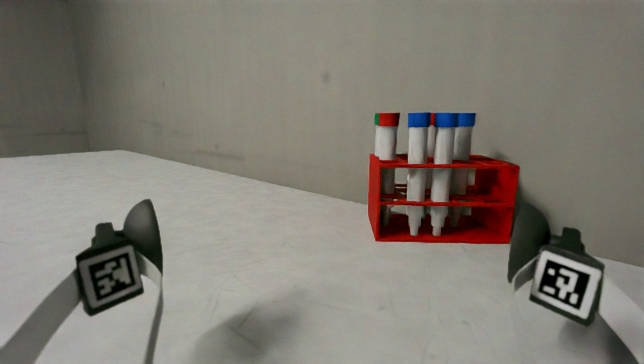

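execute_actions --actions '[{"r2":{"joints":{"arm_m":0.43,"lift_m":0.852,"wrist_yaw_rad":0.5}},"r1":{"base":{"translate_m":-0.25}}}]' --cameras '["r2_wrist_camera","r1_nav_camera"]'

execute_actions --actions '[{"r1":{"base":{"rotate_rad":0.45}}}]' --cameras '[]'

Scene clock: 242.90 s.
r1.base_odometry: x=+1.134 y=-4.795 heading=+2.001 (m, m, rad; r1's odometry frame)
r1.turned_by_wheels: +0.000 (rad since the last result)
r1.turned_by_imu: +0.006 (rad since the last result)
r1.base_tilt: forward=+0.2 right=+0.1 (deg)
r1.lidar_m: 1.85 0.26 0.20 0.23 1.87 2.47 0.28 0.26 0.27 0.35 0.71 1.73
r1.head_depth_mm: 2677 2179 1832 1575 1393 1240 - / 314 2120 1806 1567 1388 1241 - / 290 334 430 1502 1370 1281 - / - 309 384 508 746 - - / - 297 353 455 636 923 - / - 289 328 411 554 815 - / - - 304 375 491 707 1037
r1.base_status: translate_m off_target (by the wheels' count: -0.2499 of -0.2500)
r1.joint_positions: lift_m=+0.320 arm_m=+0.000 wrist_yaw_rad=+3.056 wrist_pitch_rad=-0.489 wrist_roll_rad=+0.016 gripper_m=+0.037 head_pan_rad=-3.094 head_tilt_rad=-0.992
r1.joint_status: not commanded
r1.motor_effort: left_wheel=-16(30) right_wheel=-11(34) lift_m=+50(50) arm_m=+2(3) wrist_yaw_rad=-1(1) wrist_pitch_rad=+6(6) wrist_roll_rad=-1(1) gripper_m=-1(1) head_pan_rad=-3(4) head_tilt_rad=-4(4) (%)
r1.hand_pose: x=-0.0028 y=+0.0694 z=+0.3168 quat_wxyz=(+0.202, +0.698, +0.140, +0.673) (m; r1's base frame)
r1.wrist_depth_mm: - - - - 239 210 219 / - - - - 247 229 254 / 911 882 - 839 277 259 843 / 711 720 712 685 307 300 701 / 609 613 604 575 334 367 602 / 525 537 - - - 495 514 / 471 - - - 449 453 449
r2.base_odometry: x=-1.276 y=+1.193 heading=-1.184 (m, m, rad; r2's odometry frame)
r2.turned_by_wheels: +0.000 (rad since the last result)
r2.turned_by_imu: +0.000 (rad since the last result)
r2.base_tilt: forward=+1.1 right=+1.4 (deg)
r2.lidar_m: 2.29 2.44 3.56 1.48 1.12 0.86 0.85 0.43 0.32 0.32 0.33 0.48
r2.head_depth_mm: 778 852 896 719 - - 507 / 781 855 917 - 530 449 498 / 784 858 915 642 545 449 501 / 788 866 929 644 546 450 504 / 793 871 916 668 545 450 495 / 795 866 842 693 545 449 511 / 801 880 899 693 546 451 514
r2.base_status: not commanded
r2.joint_positions: lift_m=+0.852 arm_m=+0.430 wrist_yaw_rad=+0.501 wrist_pitch_rad=-0.021 wrist_roll_rad=+0.017 gripper_m=+0.179 head_pan_rad=-1.563 head_tilt_rad=-0.594
r2.joint_status: all done
r2.motor_effort: left_wheel=-1(0) right_wheel=+2(2) lift_m=+15(15) arm_m=+2(3) wrist_yaw_rad=-1(4) wrist_pitch_rad=+11(11) wrist_roll_rad=+1(0) gripper_m=+0(1) head_pan_rad=-5(5) head_tilt_rad=-3(2) (%)
r2.hand_pose: x=+0.1014 y=-0.7990 z=+0.9619 quat_wxyz=(+0.681, +0.184, -0.689, +0.167) (m; r2's base frame)
r2.wrist_depth_mm: 731 516 395 323 271 233 205 / 810 539 415 323 279 237 210 / 866 567 424 216 285 245 215 / 529 536 446 223 275 252 219 / 297 325 267 233 283 265 221 / 221 195 207 209 208 209 218 / 152 159 160 160 160 160 156
r3.base_odometry: x=+2.512 y=+1.922 heading=-1.656 (m, m, rad; r3's odometry frame)
r3.turned_by_wheels: +0.000 (rad since the last result)
r3.turned_by_imu: +0.001 (rad since the last result)
r3.base_tilt: forward=+1.7 right=-0.8 (deg)
r3.lidar_m: 1.11 1.29 1.45 1.74 1.69 0.37 0.27 0.26 0.28 0.39 3.84 0.93
r3.head_depth_mm: 297 348 446 624 1352 1216 1137 / 289 329 413 554 839 1259 - / - 310 384 502 725 - - / - 300 358 460 640 933 - / - 292 336 423 573 856 - / - - 316 392 518 763 1087 / - - 303 366 472 665 1071
r3.base_status: not commanded
r3.joint_positions: lift_m=+0.320 arm_m=+0.001 wrist_yaw_rad=+3.080 wrist_pitch_rad=-0.346 wrist_roll_rad=+0.014 gripper_m=+0.037 head_pan_rad=-3.095 head_tilt_rad=-0.997
r3.joint_status: not commanded
r3.motor_effort: left_wheel=-9(9) right_wheel=+0(0) lift_m=+27(27) arm_m=-2(2) wrist_yaw_rad=+0(0) wrist_pitch_rad=+6(5) wrist_roll_rad=+0(0) gripper_m=+0(0) head_pan_rad=-3(1) head_tilt_rad=-1(2) (%)
r3.hand_pose: x=-0.0069 y=+0.0869 z=+0.3491 quat_wxyz=(+0.144, +0.705, +0.099, +0.688) (m; r3's base frame)
r3.wrist_depth_mm: - - - - - - - / - - - - - - - / - - - - - - - / 888 870 - 862 860 839 837 / 706 699 - 691 699 679 674 / 598 586 581 575 - 564 558 / 500 506 - - 493 485 483
pictures: r1_nav_camera (sideways: a quarter turn counterclockwise sets it upright), r2_wrist_camera
camera_calibration (this result's frames):
r1_nav_camera: T_world_to_cam=[[-0.852869, -0.0795354, 0.516032, -0.625797], [-0.100997, 0.994794, -0.0135954, 0.0731935], [-0.512264, -0.0637126, -0.856462, 1.0757], [0, 0, 0, 1]] pos_world=[0.0247095, -0.0540502, 1.24522]
r2_wrist_camera: T_world_to_cam=[[-0.862657, -0.505631, -0.0126681, -0.29984], [-0.0953523, 0.187175, -0.977688, 1.12584], [0.496721, -0.842201, -0.209681, -0.360545], [0, 0, 0, 1]] pos_world=[0.0277828, -0.665989, 1.02132]
Images, in order (width x height): r1_nav_camera 672x504, r2_wrist_camera 644x364.

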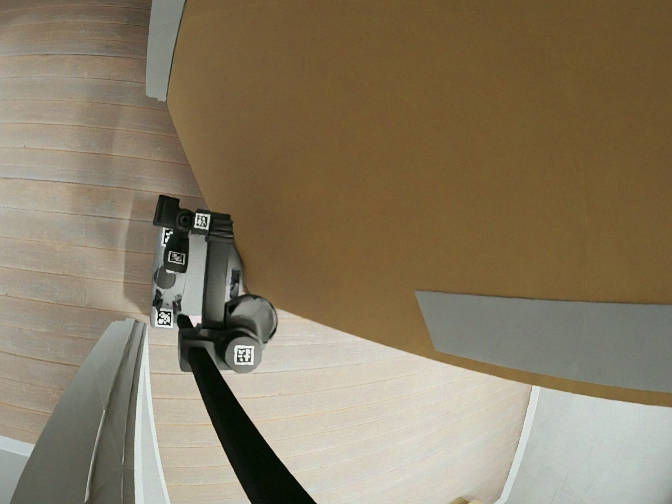

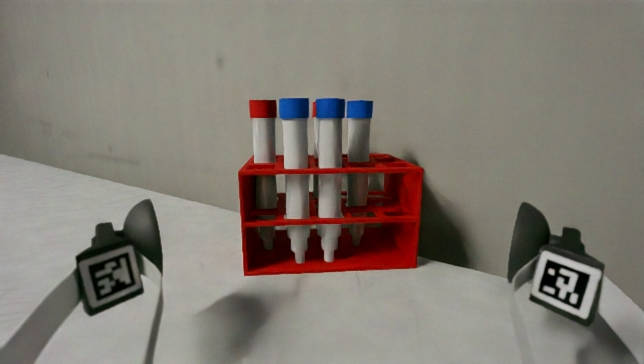

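Scene clock: 244.57 s.
r1.base_odometry: x=+1.134 y=-4.795 heading=+2.450 (m, m, rad; r1's odometry frame)
r1.turned_by_wheels: +0.449 (rad since the last result)
r1.turned_by_imu: +0.437 (rad since the last result)
r1.base_tilt: forward=+0.2 right=+0.2 (deg)
r1.lidar_m: 1.27 0.20 0.19 1.51 2.29 0.30 0.28 0.28 0.34 0.66 1.67 1.73
r1.head_depth_mm: - 297 353 467 1376 1247 - / - 295 349 457 663 1240 - / - 295 344 449 644 904 - / - 292 340 441 627 - - / - 289 335 433 611 931 - / - 289 330 425 594 926 - / - 288 325 417 580 955 1093
r1.base_status: done
r1.joint_positions: lift_m=+0.320 arm_m=+0.000 wrist_yaw_rad=+3.056 wrist_pitch_rad=-0.489 wrist_roll_rad=+0.016 gripper_m=+0.037 head_pan_rad=-3.094 head_tilt_rad=-0.992
r1.joint_status: not commanded
r1.on_its_own: left_wheel is at rest, and its effort (-31) is outside its rest range (-18 to +18)
r1.motor_effort: left_wheel=-31(36) right_wheel=-4(6) lift_m=+50(50) arm_m=+2(3) wrist_yaw_rad=-1(1) wrist_pitch_rad=+6(6) wrist_roll_rad=+0(1) gripper_m=+0(0) head_pan_rad=-4(4) head_tilt_rad=-4(4) (%)
r1.hand_pose: x=-0.0028 y=+0.0694 z=+0.3168 quat_wxyz=(+0.202, +0.698, +0.140, +0.673) (m; r1's base frame)
r1.wrist_depth_mm: - - - - - 624 175 / - - - - - 473 185 / 916 878 - 868 879 387 200 / 719 726 704 721 707 266 215 / 613 593 604 599 594 278 233 / 372 534 - - - 307 261 / 341 - - - 437 337 310
r2.base_odometry: x=-1.276 y=+1.193 heading=-1.184 (m, m, rad; r2's odometry frame)
r2.turned_by_wheels: +0.000 (rad since the last result)
r2.turned_by_imu: +0.000 (rad since the last result)
r2.base_tilt: forward=+1.1 right=+1.4 (deg)
r2.lidar_m: 2.29 2.44 3.55 1.49 1.12 0.86 0.85 0.43 0.32 0.32 0.33 0.48
r2.head_depth_mm: 777 850 900 719 - - 508 / 781 856 916 - 529 450 498 / 784 862 918 643 546 450 501 / 789 864 928 642 546 450 503 / 792 871 914 668 546 450 496 / 798 865 842 693 546 451 511 / 802 879 904 692 546 451 515
r2.base_status: not commanded
r2.joint_positions: lift_m=+0.852 arm_m=+0.430 wrist_yaw_rad=+0.501 wrist_pitch_rad=-0.021 wrist_roll_rad=+0.017 gripper_m=+0.179 head_pan_rad=-1.563 head_tilt_rad=-0.594
r2.joint_status: not commanded
r2.motor_effort: left_wheel=-1(1) right_wheel=+2(2) lift_m=+15(16) arm_m=+2(1) wrist_yaw_rad=-1(1) wrist_pitch_rad=+11(11) wrist_roll_rad=+1(0) gripper_m=+0(0) head_pan_rad=-5(5) head_tilt_rad=-2(3) (%)
r2.hand_pose: x=+0.1014 y=-0.7990 z=+0.9619 quat_wxyz=(+0.681, +0.184, -0.689, +0.167) (m; r2's base frame)
r2.wrist_depth_mm: 735 511 395 321 270 233 205 / 797 544 413 326 278 237 208 / 867 574 428 217 285 245 214 / 522 529 443 222 278 251 218 / 298 326 266 232 281 266 223 / 219 196 207 207 208 208 218 / 152 159 159 160 160 159 156
r3.base_odometry: x=+2.512 y=+1.922 heading=-1.656 (m, m, rad; r3's odometry frame)
r3.turned_by_wheels: +0.000 (rad since the last result)
r3.turned_by_imu: +0.000 (rad since the last result)
r3.base_tilt: forward=+1.7 right=-0.7 (deg)
r3.lidar_m: 1.10 1.29 1.44 1.74 1.69 0.36 0.27 0.26 0.28 0.39 3.85 0.93
r3.head_depth_mm: 297 349 445 626 1356 1224 1137 / 290 330 412 553 842 1258 - / - 310 384 502 724 - - / - 301 358 460 640 933 - / - 292 336 423 573 853 - / - - 316 392 517 760 1091 / - - 303 366 474 668 1075
r3.base_status: not commanded
r3.joint_positions: lift_m=+0.320 arm_m=+0.001 wrist_yaw_rad=+3.080 wrist_pitch_rad=-0.346 wrist_roll_rad=+0.014 gripper_m=+0.037 head_pan_rad=-3.095 head_tilt_rad=-0.997
r3.joint_status: not commanded
r3.motor_effort: left_wheel=-9(9) right_wheel=+0(1) lift_m=+27(27) arm_m=-2(2) wrist_yaw_rad=+0(0) wrist_pitch_rad=+6(6) wrist_roll_rad=+0(0) gripper_m=+0(0) head_pan_rad=-3(1) head_tilt_rad=-2(2) (%)
r3.hand_pose: x=-0.0069 y=+0.0869 z=+0.3491 quat_wxyz=(+0.144, +0.705, +0.099, +0.688) (m; r3's base frame)
r3.wrist_depth_mm: - - - - - - - / - - - - - - - / - - - - - - - / 894 879 - 859 844 834 831 / 715 701 - 677 696 675 675 / 597 585 584 575 - 564 557 / 503 507 - - 485 483 478
pictures: none
No camera images: the call's "cameras" was empty. Leave "cameras" out to get every camera's image.

execute_actions --actions '[{"r2":{"base":{"translate_m":0.036},"joints":{"arm_m":0.487}},"r1":{"base":{"translate_m":-0.3}}}]' --cameras '["r2_wrist_camera"]'

execute_actions --actions '[{"r2":{"joints":{"gripper_m":0.115}},"r1":{"base":{"rotate_rad":0.45}}}]' --cameras '["r2_wrist_camera"]'

execute_actions --actions '[{"r2":{"joints":{"arm_m":0.36}},"r1":{"base":{"translate_m":-0.3}}}]' --cameras '["r2_wrist_camera","r1_nav_camera"]'

Scene clock: 254.40 s.
r1.base_odometry: x=+1.365 y=-4.986 heading=+2.450 (m, m, rad; r1's odometry frame)
r1.turned_by_wheels: +0.000 (rad since the last result)
r1.turned_by_imu: +0.002 (rad since the last result)
r1.base_tilt: forward=+0.2 right=+0.1 (deg)
r1.lidar_m: 0.48 0.46 0.96 1.53 2.44 2.80 0.28 0.26 0.27 0.34 0.74 1.94
r1.head_depth_mm: 2468 2188 1840 1588 1401 1242 - / 303 394 1768 1562 1381 1236 - / 293 337 427 652 1363 1271 - / - 312 387 513 755 - - / - 299 355 458 638 932 - / - 290 328 412 554 811 - / - - 304 375 489 699 1041
r1.base_status: done
r1.joint_positions: lift_m=+0.320 arm_m=+0.000 wrist_yaw_rad=+3.056 wrist_pitch_rad=-0.489 wrist_roll_rad=+0.016 gripper_m=+0.037 head_pan_rad=-3.094 head_tilt_rad=-0.992
r1.joint_status: not commanded
r1.motor_effort: left_wheel=-14(32) right_wheel=-8(21) lift_m=+50(50) arm_m=+3(2) wrist_yaw_rad=-1(2) wrist_pitch_rad=+6(6) wrist_roll_rad=-1(1) gripper_m=+0(0) head_pan_rad=-3(3) head_tilt_rad=-4(4) (%)
r1.hand_pose: x=-0.0028 y=+0.0694 z=+0.3168 quat_wxyz=(+0.202, +0.698, +0.140, +0.673) (m; r1's base frame)
r1.wrist_depth_mm: - - - - - - 966 / - - - - - - 859 / 906 899 - 887 888 903 757 / 715 724 716 720 722 709 665 / 603 602 614 604 614 597 584 / 518 535 - - - 508 515 / 468 - - - 452 451 452
r2.base_odometry: x=-1.262 y=+1.159 heading=-1.184 (m, m, rad; r2's odometry frame)
r2.turned_by_wheels: +0.000 (rad since the last result)
r2.turned_by_imu: +0.000 (rad since the last result)
r2.base_tilt: forward=+1.1 right=+1.3 (deg)
r2.lidar_m: 2.26 2.40 3.48 1.54 1.17 0.90 0.88 0.43 0.33 0.32 0.34 0.48
r2.head_depth_mm: 779 856 902 720 - - 510 / 784 858 921 - 530 449 502 / 785 864 - 666 545 450 505 / 792 867 - 666 545 450 508 / 796 872 856 693 546 450 497 / 801 877 826 693 546 450 514 / 804 885 932 693 546 450 517
r2.base_status: done
r2.joint_positions: lift_m=+0.852 arm_m=+0.487 wrist_yaw_rad=+0.501 wrist_pitch_rad=-0.021 wrist_roll_rad=+0.017 gripper_m=+0.179 head_pan_rad=-1.563 head_tilt_rad=-0.594
r2.joint_status: all done
r2.motor_effort: left_wheel=+0(1) right_wheel=+2(5) lift_m=+15(16) arm_m=+2(4) wrist_yaw_rad=-2(1) wrist_pitch_rad=+11(11) wrist_roll_rad=+0(0) gripper_m=-1(1) head_pan_rad=-5(5) head_tilt_rad=-2(3) (%)
r2.hand_pose: x=+0.1014 y=-0.8560 z=+0.9619 quat_wxyz=(+0.681, +0.184, -0.689, +0.167) (m; r2's base frame)
r2.wrist_depth_mm: 582 415 322 262 220 189 166 / 621 437 332 262 223 195 170 / 684 463 348 146 220 199 174 / 597 485 201 150 180 202 177 / 296 328 181 158 185 211 179 / 221 196 186 163 180 222 177 / 152 159 155 159 159 160 185
r3.base_odometry: x=+2.512 y=+1.922 heading=-1.656 (m, m, rad; r3's odometry frame)
r3.turned_by_wheels: +0.000 (rad since the last result)
r3.turned_by_imu: +0.001 (rad since the last result)
r3.base_tilt: forward=+1.8 right=-0.8 (deg)
r3.lidar_m: 1.11 1.29 1.45 1.74 1.70 0.36 0.27 0.26 0.28 0.39 3.84 0.93
r3.head_depth_mm: 297 349 445 622 1352 1233 1135 / 289 329 413 554 843 1256 - / - 310 384 502 728 - - / - 300 358 459 640 927 - / - 292 335 422 573 851 - / - - 316 393 519 761 1081 / - - 302 366 473 668 1070
r3.base_status: not commanded
r3.joint_positions: lift_m=+0.320 arm_m=+0.001 wrist_yaw_rad=+3.080 wrist_pitch_rad=-0.346 wrist_roll_rad=+0.014 gripper_m=+0.037 head_pan_rad=-3.095 head_tilt_rad=-0.997
r3.joint_status: not commanded
r3.motor_effort: left_wheel=-9(9) right_wheel=+0(1) lift_m=+27(27) arm_m=-2(2) wrist_yaw_rad=+0(0) wrist_pitch_rad=+6(5) wrist_roll_rad=+0(0) gripper_m=+0(0) head_pan_rad=-2(3) head_tilt_rad=-1(2) (%)
r3.hand_pose: x=-0.0069 y=+0.0869 z=+0.3491 quat_wxyz=(+0.144, +0.705, +0.099, +0.688) (m; r3's base frame)
r3.wrist_depth_mm: - - - - - - - / - - - - - - - / - - - - - - - / 899 876 - 847 847 832 825 / 710 708 - 698 699 673 660 / 585 591 584 573 - 560 553 / 507 510 - - 487 485 482
pictures: r2_wrist_camera
camera_calibration (this result's frames):
r2_wrist_camera: T_world_to_cam=[[-0.862678, -0.505595, -0.0126681, -0.328637], [-0.0953445, 0.187179, -0.977688, 1.13651], [0.496686, -0.842222, -0.209681, -0.408561], [0, 0, 0, 1]] pos_world=[0.027779, -0.722987, 1.02132]
Images, in order (width x height): r2_wrist_camera 644x364.

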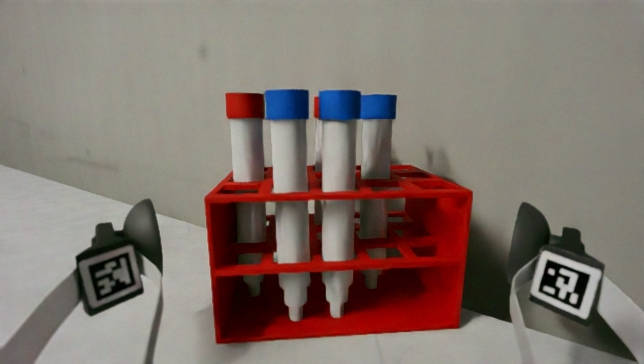

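Scene clock: 256.07 s.
r1.base_odometry: x=+1.365 y=-4.986 heading=+2.900 (m, m, rad; r1's odometry frame)
r1.turned_by_wheels: +0.450 (rad since the last result)
r1.turned_by_imu: +0.439 (rad since the last result)
r1.base_tilt: forward=+0.2 right=+0.1 (deg)
r1.lidar_m: 0.45 0.80 1.52 2.30 2.80 0.31 0.27 0.28 0.34 0.64 1.93 0.53
r1.head_depth_mm: - 297 356 473 1348 1243 - / - 296 352 462 672 1232 - / - 295 346 451 649 912 - / - 292 340 441 632 - - / - 289 335 432 610 925 - / - 288 329 423 591 919 - / - - 323 414 576 942 1096
r1.base_status: done
r1.joint_positions: lift_m=+0.320 arm_m=+0.000 wrist_yaw_rad=+3.056 wrist_pitch_rad=-0.489 wrist_roll_rad=+0.016 gripper_m=+0.037 head_pan_rad=-3.094 head_tilt_rad=-0.992
r1.joint_status: not commanded
r1.on_its_own: left_wheel is at rest, and its effort (-24) is outside its rest range (-18 to +18)
r1.motor_effort: left_wheel=-24(30) right_wheel=-4(4) lift_m=+50(50) arm_m=+3(2) wrist_yaw_rad=-1(0) wrist_pitch_rad=+6(6) wrist_roll_rad=-1(0) gripper_m=+0(0) head_pan_rad=-3(4) head_tilt_rad=-3(4) (%)
r1.hand_pose: x=-0.0028 y=+0.0694 z=+0.3168 quat_wxyz=(+0.202, +0.698, +0.140, +0.673) (m; r1's base frame)
r1.wrist_depth_mm: - - - - - - - / - - - - - - - / 919 881 - 888 870 858 859 / 725 706 719 713 706 730 702 / 588 600 592 610 604 607 599 / 379 535 - - - 514 504 / 347 - - - 451 459 447
r2.base_odometry: x=-1.262 y=+1.159 heading=-1.184 (m, m, rad; r2's odometry frame)
r2.turned_by_wheels: +0.000 (rad since the last result)
r2.turned_by_imu: +0.000 (rad since the last result)
r2.base_tilt: forward=+1.1 right=+1.3 (deg)
r2.lidar_m: 2.26 2.40 3.48 1.58 1.17 0.90 0.88 0.43 0.33 0.32 0.34 0.48
r2.head_depth_mm: 779 853 904 720 - - 512 / 784 858 918 - 529 450 501 / 786 862 - 665 545 450 505 / 790 868 - 667 545 450 508 / 796 870 891 692 545 451 498 / 801 876 840 692 546 450 515 / 802 882 934 694 545 450 518
r2.base_status: not commanded
r2.joint_positions: lift_m=+0.852 arm_m=+0.487 wrist_yaw_rad=+0.501 wrist_pitch_rad=-0.021 wrist_roll_rad=+0.017 gripper_m=+0.115 head_pan_rad=-1.563 head_tilt_rad=-0.594
r2.joint_status: all done
r2.motor_effort: left_wheel=-1(1) right_wheel=+2(2) lift_m=+15(15) arm_m=+2(2) wrist_yaw_rad=+0(1) wrist_pitch_rad=+11(11) wrist_roll_rad=+0(0) gripper_m=-3(98) head_pan_rad=-5(5) head_tilt_rad=-3(2) (%)
r2.hand_pose: x=+0.1013 y=-0.8560 z=+0.9619 quat_wxyz=(+0.681, +0.184, -0.689, +0.166) (m; r2's base frame)
r2.wrist_depth_mm: 579 418 322 260 219 190 167 / 628 444 331 261 223 193 170 / 684 468 319 152 225 199 174 / 599 484 262 157 201 204 178 / 297 311 179 163 196 201 182 / 208 207 186 181 201 222 184 / 163 159 154 159 159 159 182
r3.base_odometry: x=+2.512 y=+1.922 heading=-1.656 (m, m, rad; r3's odometry frame)
r3.turned_by_wheels: +0.000 (rad since the last result)
r3.turned_by_imu: +0.000 (rad since the last result)
r3.base_tilt: forward=+1.7 right=-0.9 (deg)
r3.lidar_m: 1.11 1.29 1.44 1.74 1.69 0.36 0.27 0.26 0.28 0.39 3.83 0.93
r3.head_depth_mm: 296 349 446 621 1349 1227 1136 / 289 329 413 556 841 1257 - / - 310 384 503 726 - - / - 301 358 460 641 934 - / - 292 336 423 574 852 - / - - 316 392 517 763 1088 / - - 302 366 473 668 1070
r3.base_status: not commanded
r3.joint_positions: lift_m=+0.320 arm_m=+0.001 wrist_yaw_rad=+3.080 wrist_pitch_rad=-0.346 wrist_roll_rad=+0.014 gripper_m=+0.037 head_pan_rad=-3.095 head_tilt_rad=-0.997
r3.joint_status: not commanded
r3.motor_effort: left_wheel=-9(9) right_wheel=-1(1) lift_m=+27(27) arm_m=-2(2) wrist_yaw_rad=+0(0) wrist_pitch_rad=+6(6) wrist_roll_rad=+0(0) gripper_m=+0(0) head_pan_rad=-2(2) head_tilt_rad=-1(1) (%)
r3.hand_pose: x=-0.0069 y=+0.0869 z=+0.3491 quat_wxyz=(+0.144, +0.705, +0.099, +0.688) (m; r3's base frame)
r3.wrist_depth_mm: - - - - - - - / - - - - - - - / - - - - - - - / 906 889 - 842 847 833 805 / 709 702 - 692 707 674 663 / 588 590 589 582 - 563 560 / 505 507 - - 487 484 479
pictures: r2_wrist_camera
camera_calibration (this result's frames):
r2_wrist_camera: T_world_to_cam=[[-0.862818, -0.505355, -0.0126691, -0.328488], [-0.0952916, 0.187206, -0.977688, 1.13653], [0.496451, -0.84236, -0.209681, -0.408655], [0, 0, 0, 1]] pos_world=[0.0277536, -0.723003, 1.02132]
Images, in order (width x height): r2_wrist_camera 644x364.

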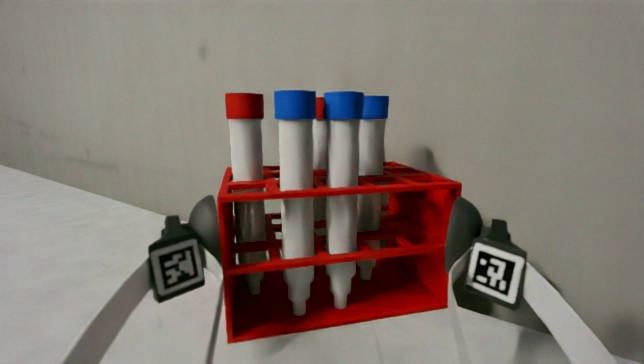

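Scene clock: 260.00 s.
r1.base_odometry: x=+1.656 y=-5.058 heading=+2.900 (m, m, rad; r1's odometry frame)
r1.turned_by_wheels: +0.000 (rad since the last result)
r1.turned_by_imu: +0.001 (rad since the last result)
r1.base_tilt: forward=+0.2 right=+0.1 (deg)
r1.lidar_m: 0.75 1.25 1.70 2.57 2.61 2.61 0.28 0.26 0.26 0.33 2.05 2.06
r1.head_depth_mm: 2580 2180 1838 1569 1392 1244 - / 308 386 1767 1570 1386 1234 - / 294 344 438 631 1353 1270 - / - 317 394 523 768 - - / - 302 360 462 643 942 - / - 289 330 413 554 804 - / - - 305 375 487 689 1033
r1.base_status: done
r1.joint_positions: lift_m=+0.320 arm_m=+0.000 wrist_yaw_rad=+3.056 wrist_pitch_rad=-0.489 wrist_roll_rad=+0.016 gripper_m=+0.037 head_pan_rad=-3.094 head_tilt_rad=-0.992
r1.joint_status: not commanded
r1.motor_effort: left_wheel=-10(28) right_wheel=-4(18) lift_m=+50(50) arm_m=+3(2) wrist_yaw_rad=-1(0) wrist_pitch_rad=+6(6) wrist_roll_rad=-1(1) gripper_m=-1(1) head_pan_rad=-3(3) head_tilt_rad=-4(4) (%)
r1.hand_pose: x=-0.0028 y=+0.0694 z=+0.3168 quat_wxyz=(+0.202, +0.698, +0.140, +0.673) (m; r1's base frame)
r1.wrist_depth_mm: - - - - - - - / - - - - - - - / 902 898 - 883 863 889 869 / 710 718 725 731 711 727 712 / 603 604 600 605 617 596 593 / 518 537 - - - 512 516 / 467 - - - 458 459 448
r2.base_odometry: x=-1.262 y=+1.159 heading=-1.184 (m, m, rad; r2's odometry frame)
r2.turned_by_wheels: +0.000 (rad since the last result)
r2.turned_by_imu: +0.000 (rad since the last result)
r2.base_tilt: forward=+1.1 right=+1.3 (deg)
r2.lidar_m: 2.25 2.40 3.47 1.77 1.16 0.90 0.88 0.43 0.33 0.32 0.34 0.48
r2.head_depth_mm: 779 853 903 720 - 439 513 / 783 858 921 - 546 449 501 / 787 862 928 - 545 449 505 / 790 868 932 - 545 450 509 / 795 870 890 669 546 450 499 / 799 875 840 692 545 450 514 / 802 882 937 691 545 451 517
r2.base_status: not commanded
r2.joint_positions: lift_m=+0.852 arm_m=+0.360 wrist_yaw_rad=+0.501 wrist_pitch_rad=-0.021 wrist_roll_rad=+0.017 gripper_m=+0.115 head_pan_rad=-1.563 head_tilt_rad=-0.594
r2.joint_status: all done
r2.motor_effort: left_wheel=-1(0) right_wheel=+2(2) lift_m=+15(15) arm_m=-4(2) wrist_yaw_rad=-1(1) wrist_pitch_rad=+11(11) wrist_roll_rad=+1(0) gripper_m=-1(4) head_pan_rad=-4(5) head_tilt_rad=-2(3) (%)
r2.hand_pose: x=+0.1013 y=-0.7296 z=+0.9619 quat_wxyz=(+0.681, +0.184, -0.689, +0.166) (m; r2's base frame)
r2.wrist_depth_mm: 901 643 496 401 334 292 256 / - 684 513 412 346 298 261 / - 723 543 428 267 305 266 / 527 524 518 406 269 309 274 / 298 300 313 290 275 307 280 / 207 208 197 209 209 203 209 / 159 160 160 160 160 160 161
r3.base_odometry: x=+2.512 y=+1.922 heading=-1.656 (m, m, rad; r3's odometry frame)
r3.turned_by_wheels: +0.000 (rad since the last result)
r3.turned_by_imu: +0.001 (rad since the last result)
r3.base_tilt: forward=+1.8 right=-0.8 (deg)
r3.lidar_m: 1.11 1.29 1.44 1.74 1.70 0.37 0.27 0.26 0.28 0.39 3.83 0.93
r3.head_depth_mm: 296 349 445 623 1351 1209 1132 / 289 329 414 553 842 1263 - / - 310 383 502 729 - - / - 300 358 460 640 930 - / - 292 336 424 571 854 - / - - 316 393 518 763 1093 / - - 302 365 473 668 1072
r3.base_status: not commanded
r3.joint_positions: lift_m=+0.320 arm_m=+0.001 wrist_yaw_rad=+3.080 wrist_pitch_rad=-0.346 wrist_roll_rad=+0.014 gripper_m=+0.037 head_pan_rad=-3.095 head_tilt_rad=-0.997
r3.joint_status: not commanded
r3.motor_effort: left_wheel=-9(9) right_wheel=-1(1) lift_m=+27(27) arm_m=-2(2) wrist_yaw_rad=+0(1) wrist_pitch_rad=+6(6) wrist_roll_rad=+0(0) gripper_m=+0(0) head_pan_rad=-2(2) head_tilt_rad=-2(0) (%)
r3.hand_pose: x=-0.0069 y=+0.0869 z=+0.3491 quat_wxyz=(+0.144, +0.705, +0.099, +0.688) (m; r3's base frame)
r3.wrist_depth_mm: - - - - - - - / - - - - - - - / - - - - - - - / 884 884 - 871 844 841 833 / 710 702 - 681 700 664 667 / 593 584 577 568 - 561 557 / 505 502 - - 498 483 482
pictures: r1_nav_camera (sideways: a quarter turn counterclockwise sets it upright), r2_wrist_camera
camera_calibration (this result's frames):
r1_nav_camera: T_world_to_cam=[[-0.852869, -0.0795352, 0.516032, -0.625797], [-0.100996, 0.994794, -0.0135954, 0.0731935], [-0.512264, -0.0637124, -0.856462, 1.0757], [0, 0, 0, 1]] pos_world=[0.0247095, -0.0540502, 1.24522]
r2_wrist_camera: T_world_to_cam=[[-0.862817, -0.505358, -0.0126683, -0.264609], [-0.0952927, 0.187206, -0.977688, 1.11286], [0.496453, -0.842358, -0.209681, -0.302174], [0, 0, 0, 1]] pos_world=[0.0277538, -0.596595, 1.02132]
Images, in order (width x height): r1_nav_camera 672x504, r2_wrist_camera 644x364.

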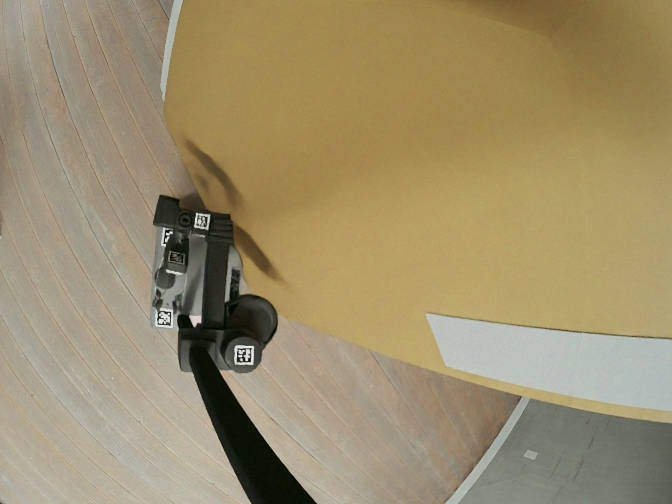

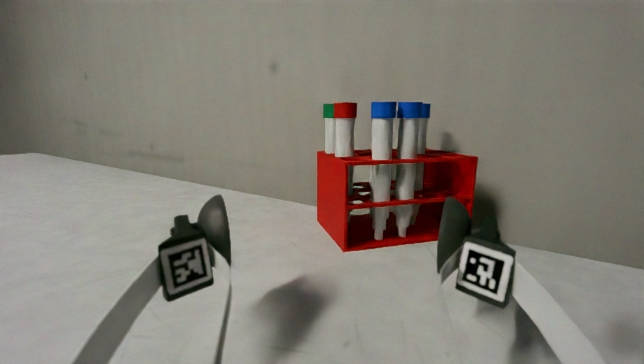

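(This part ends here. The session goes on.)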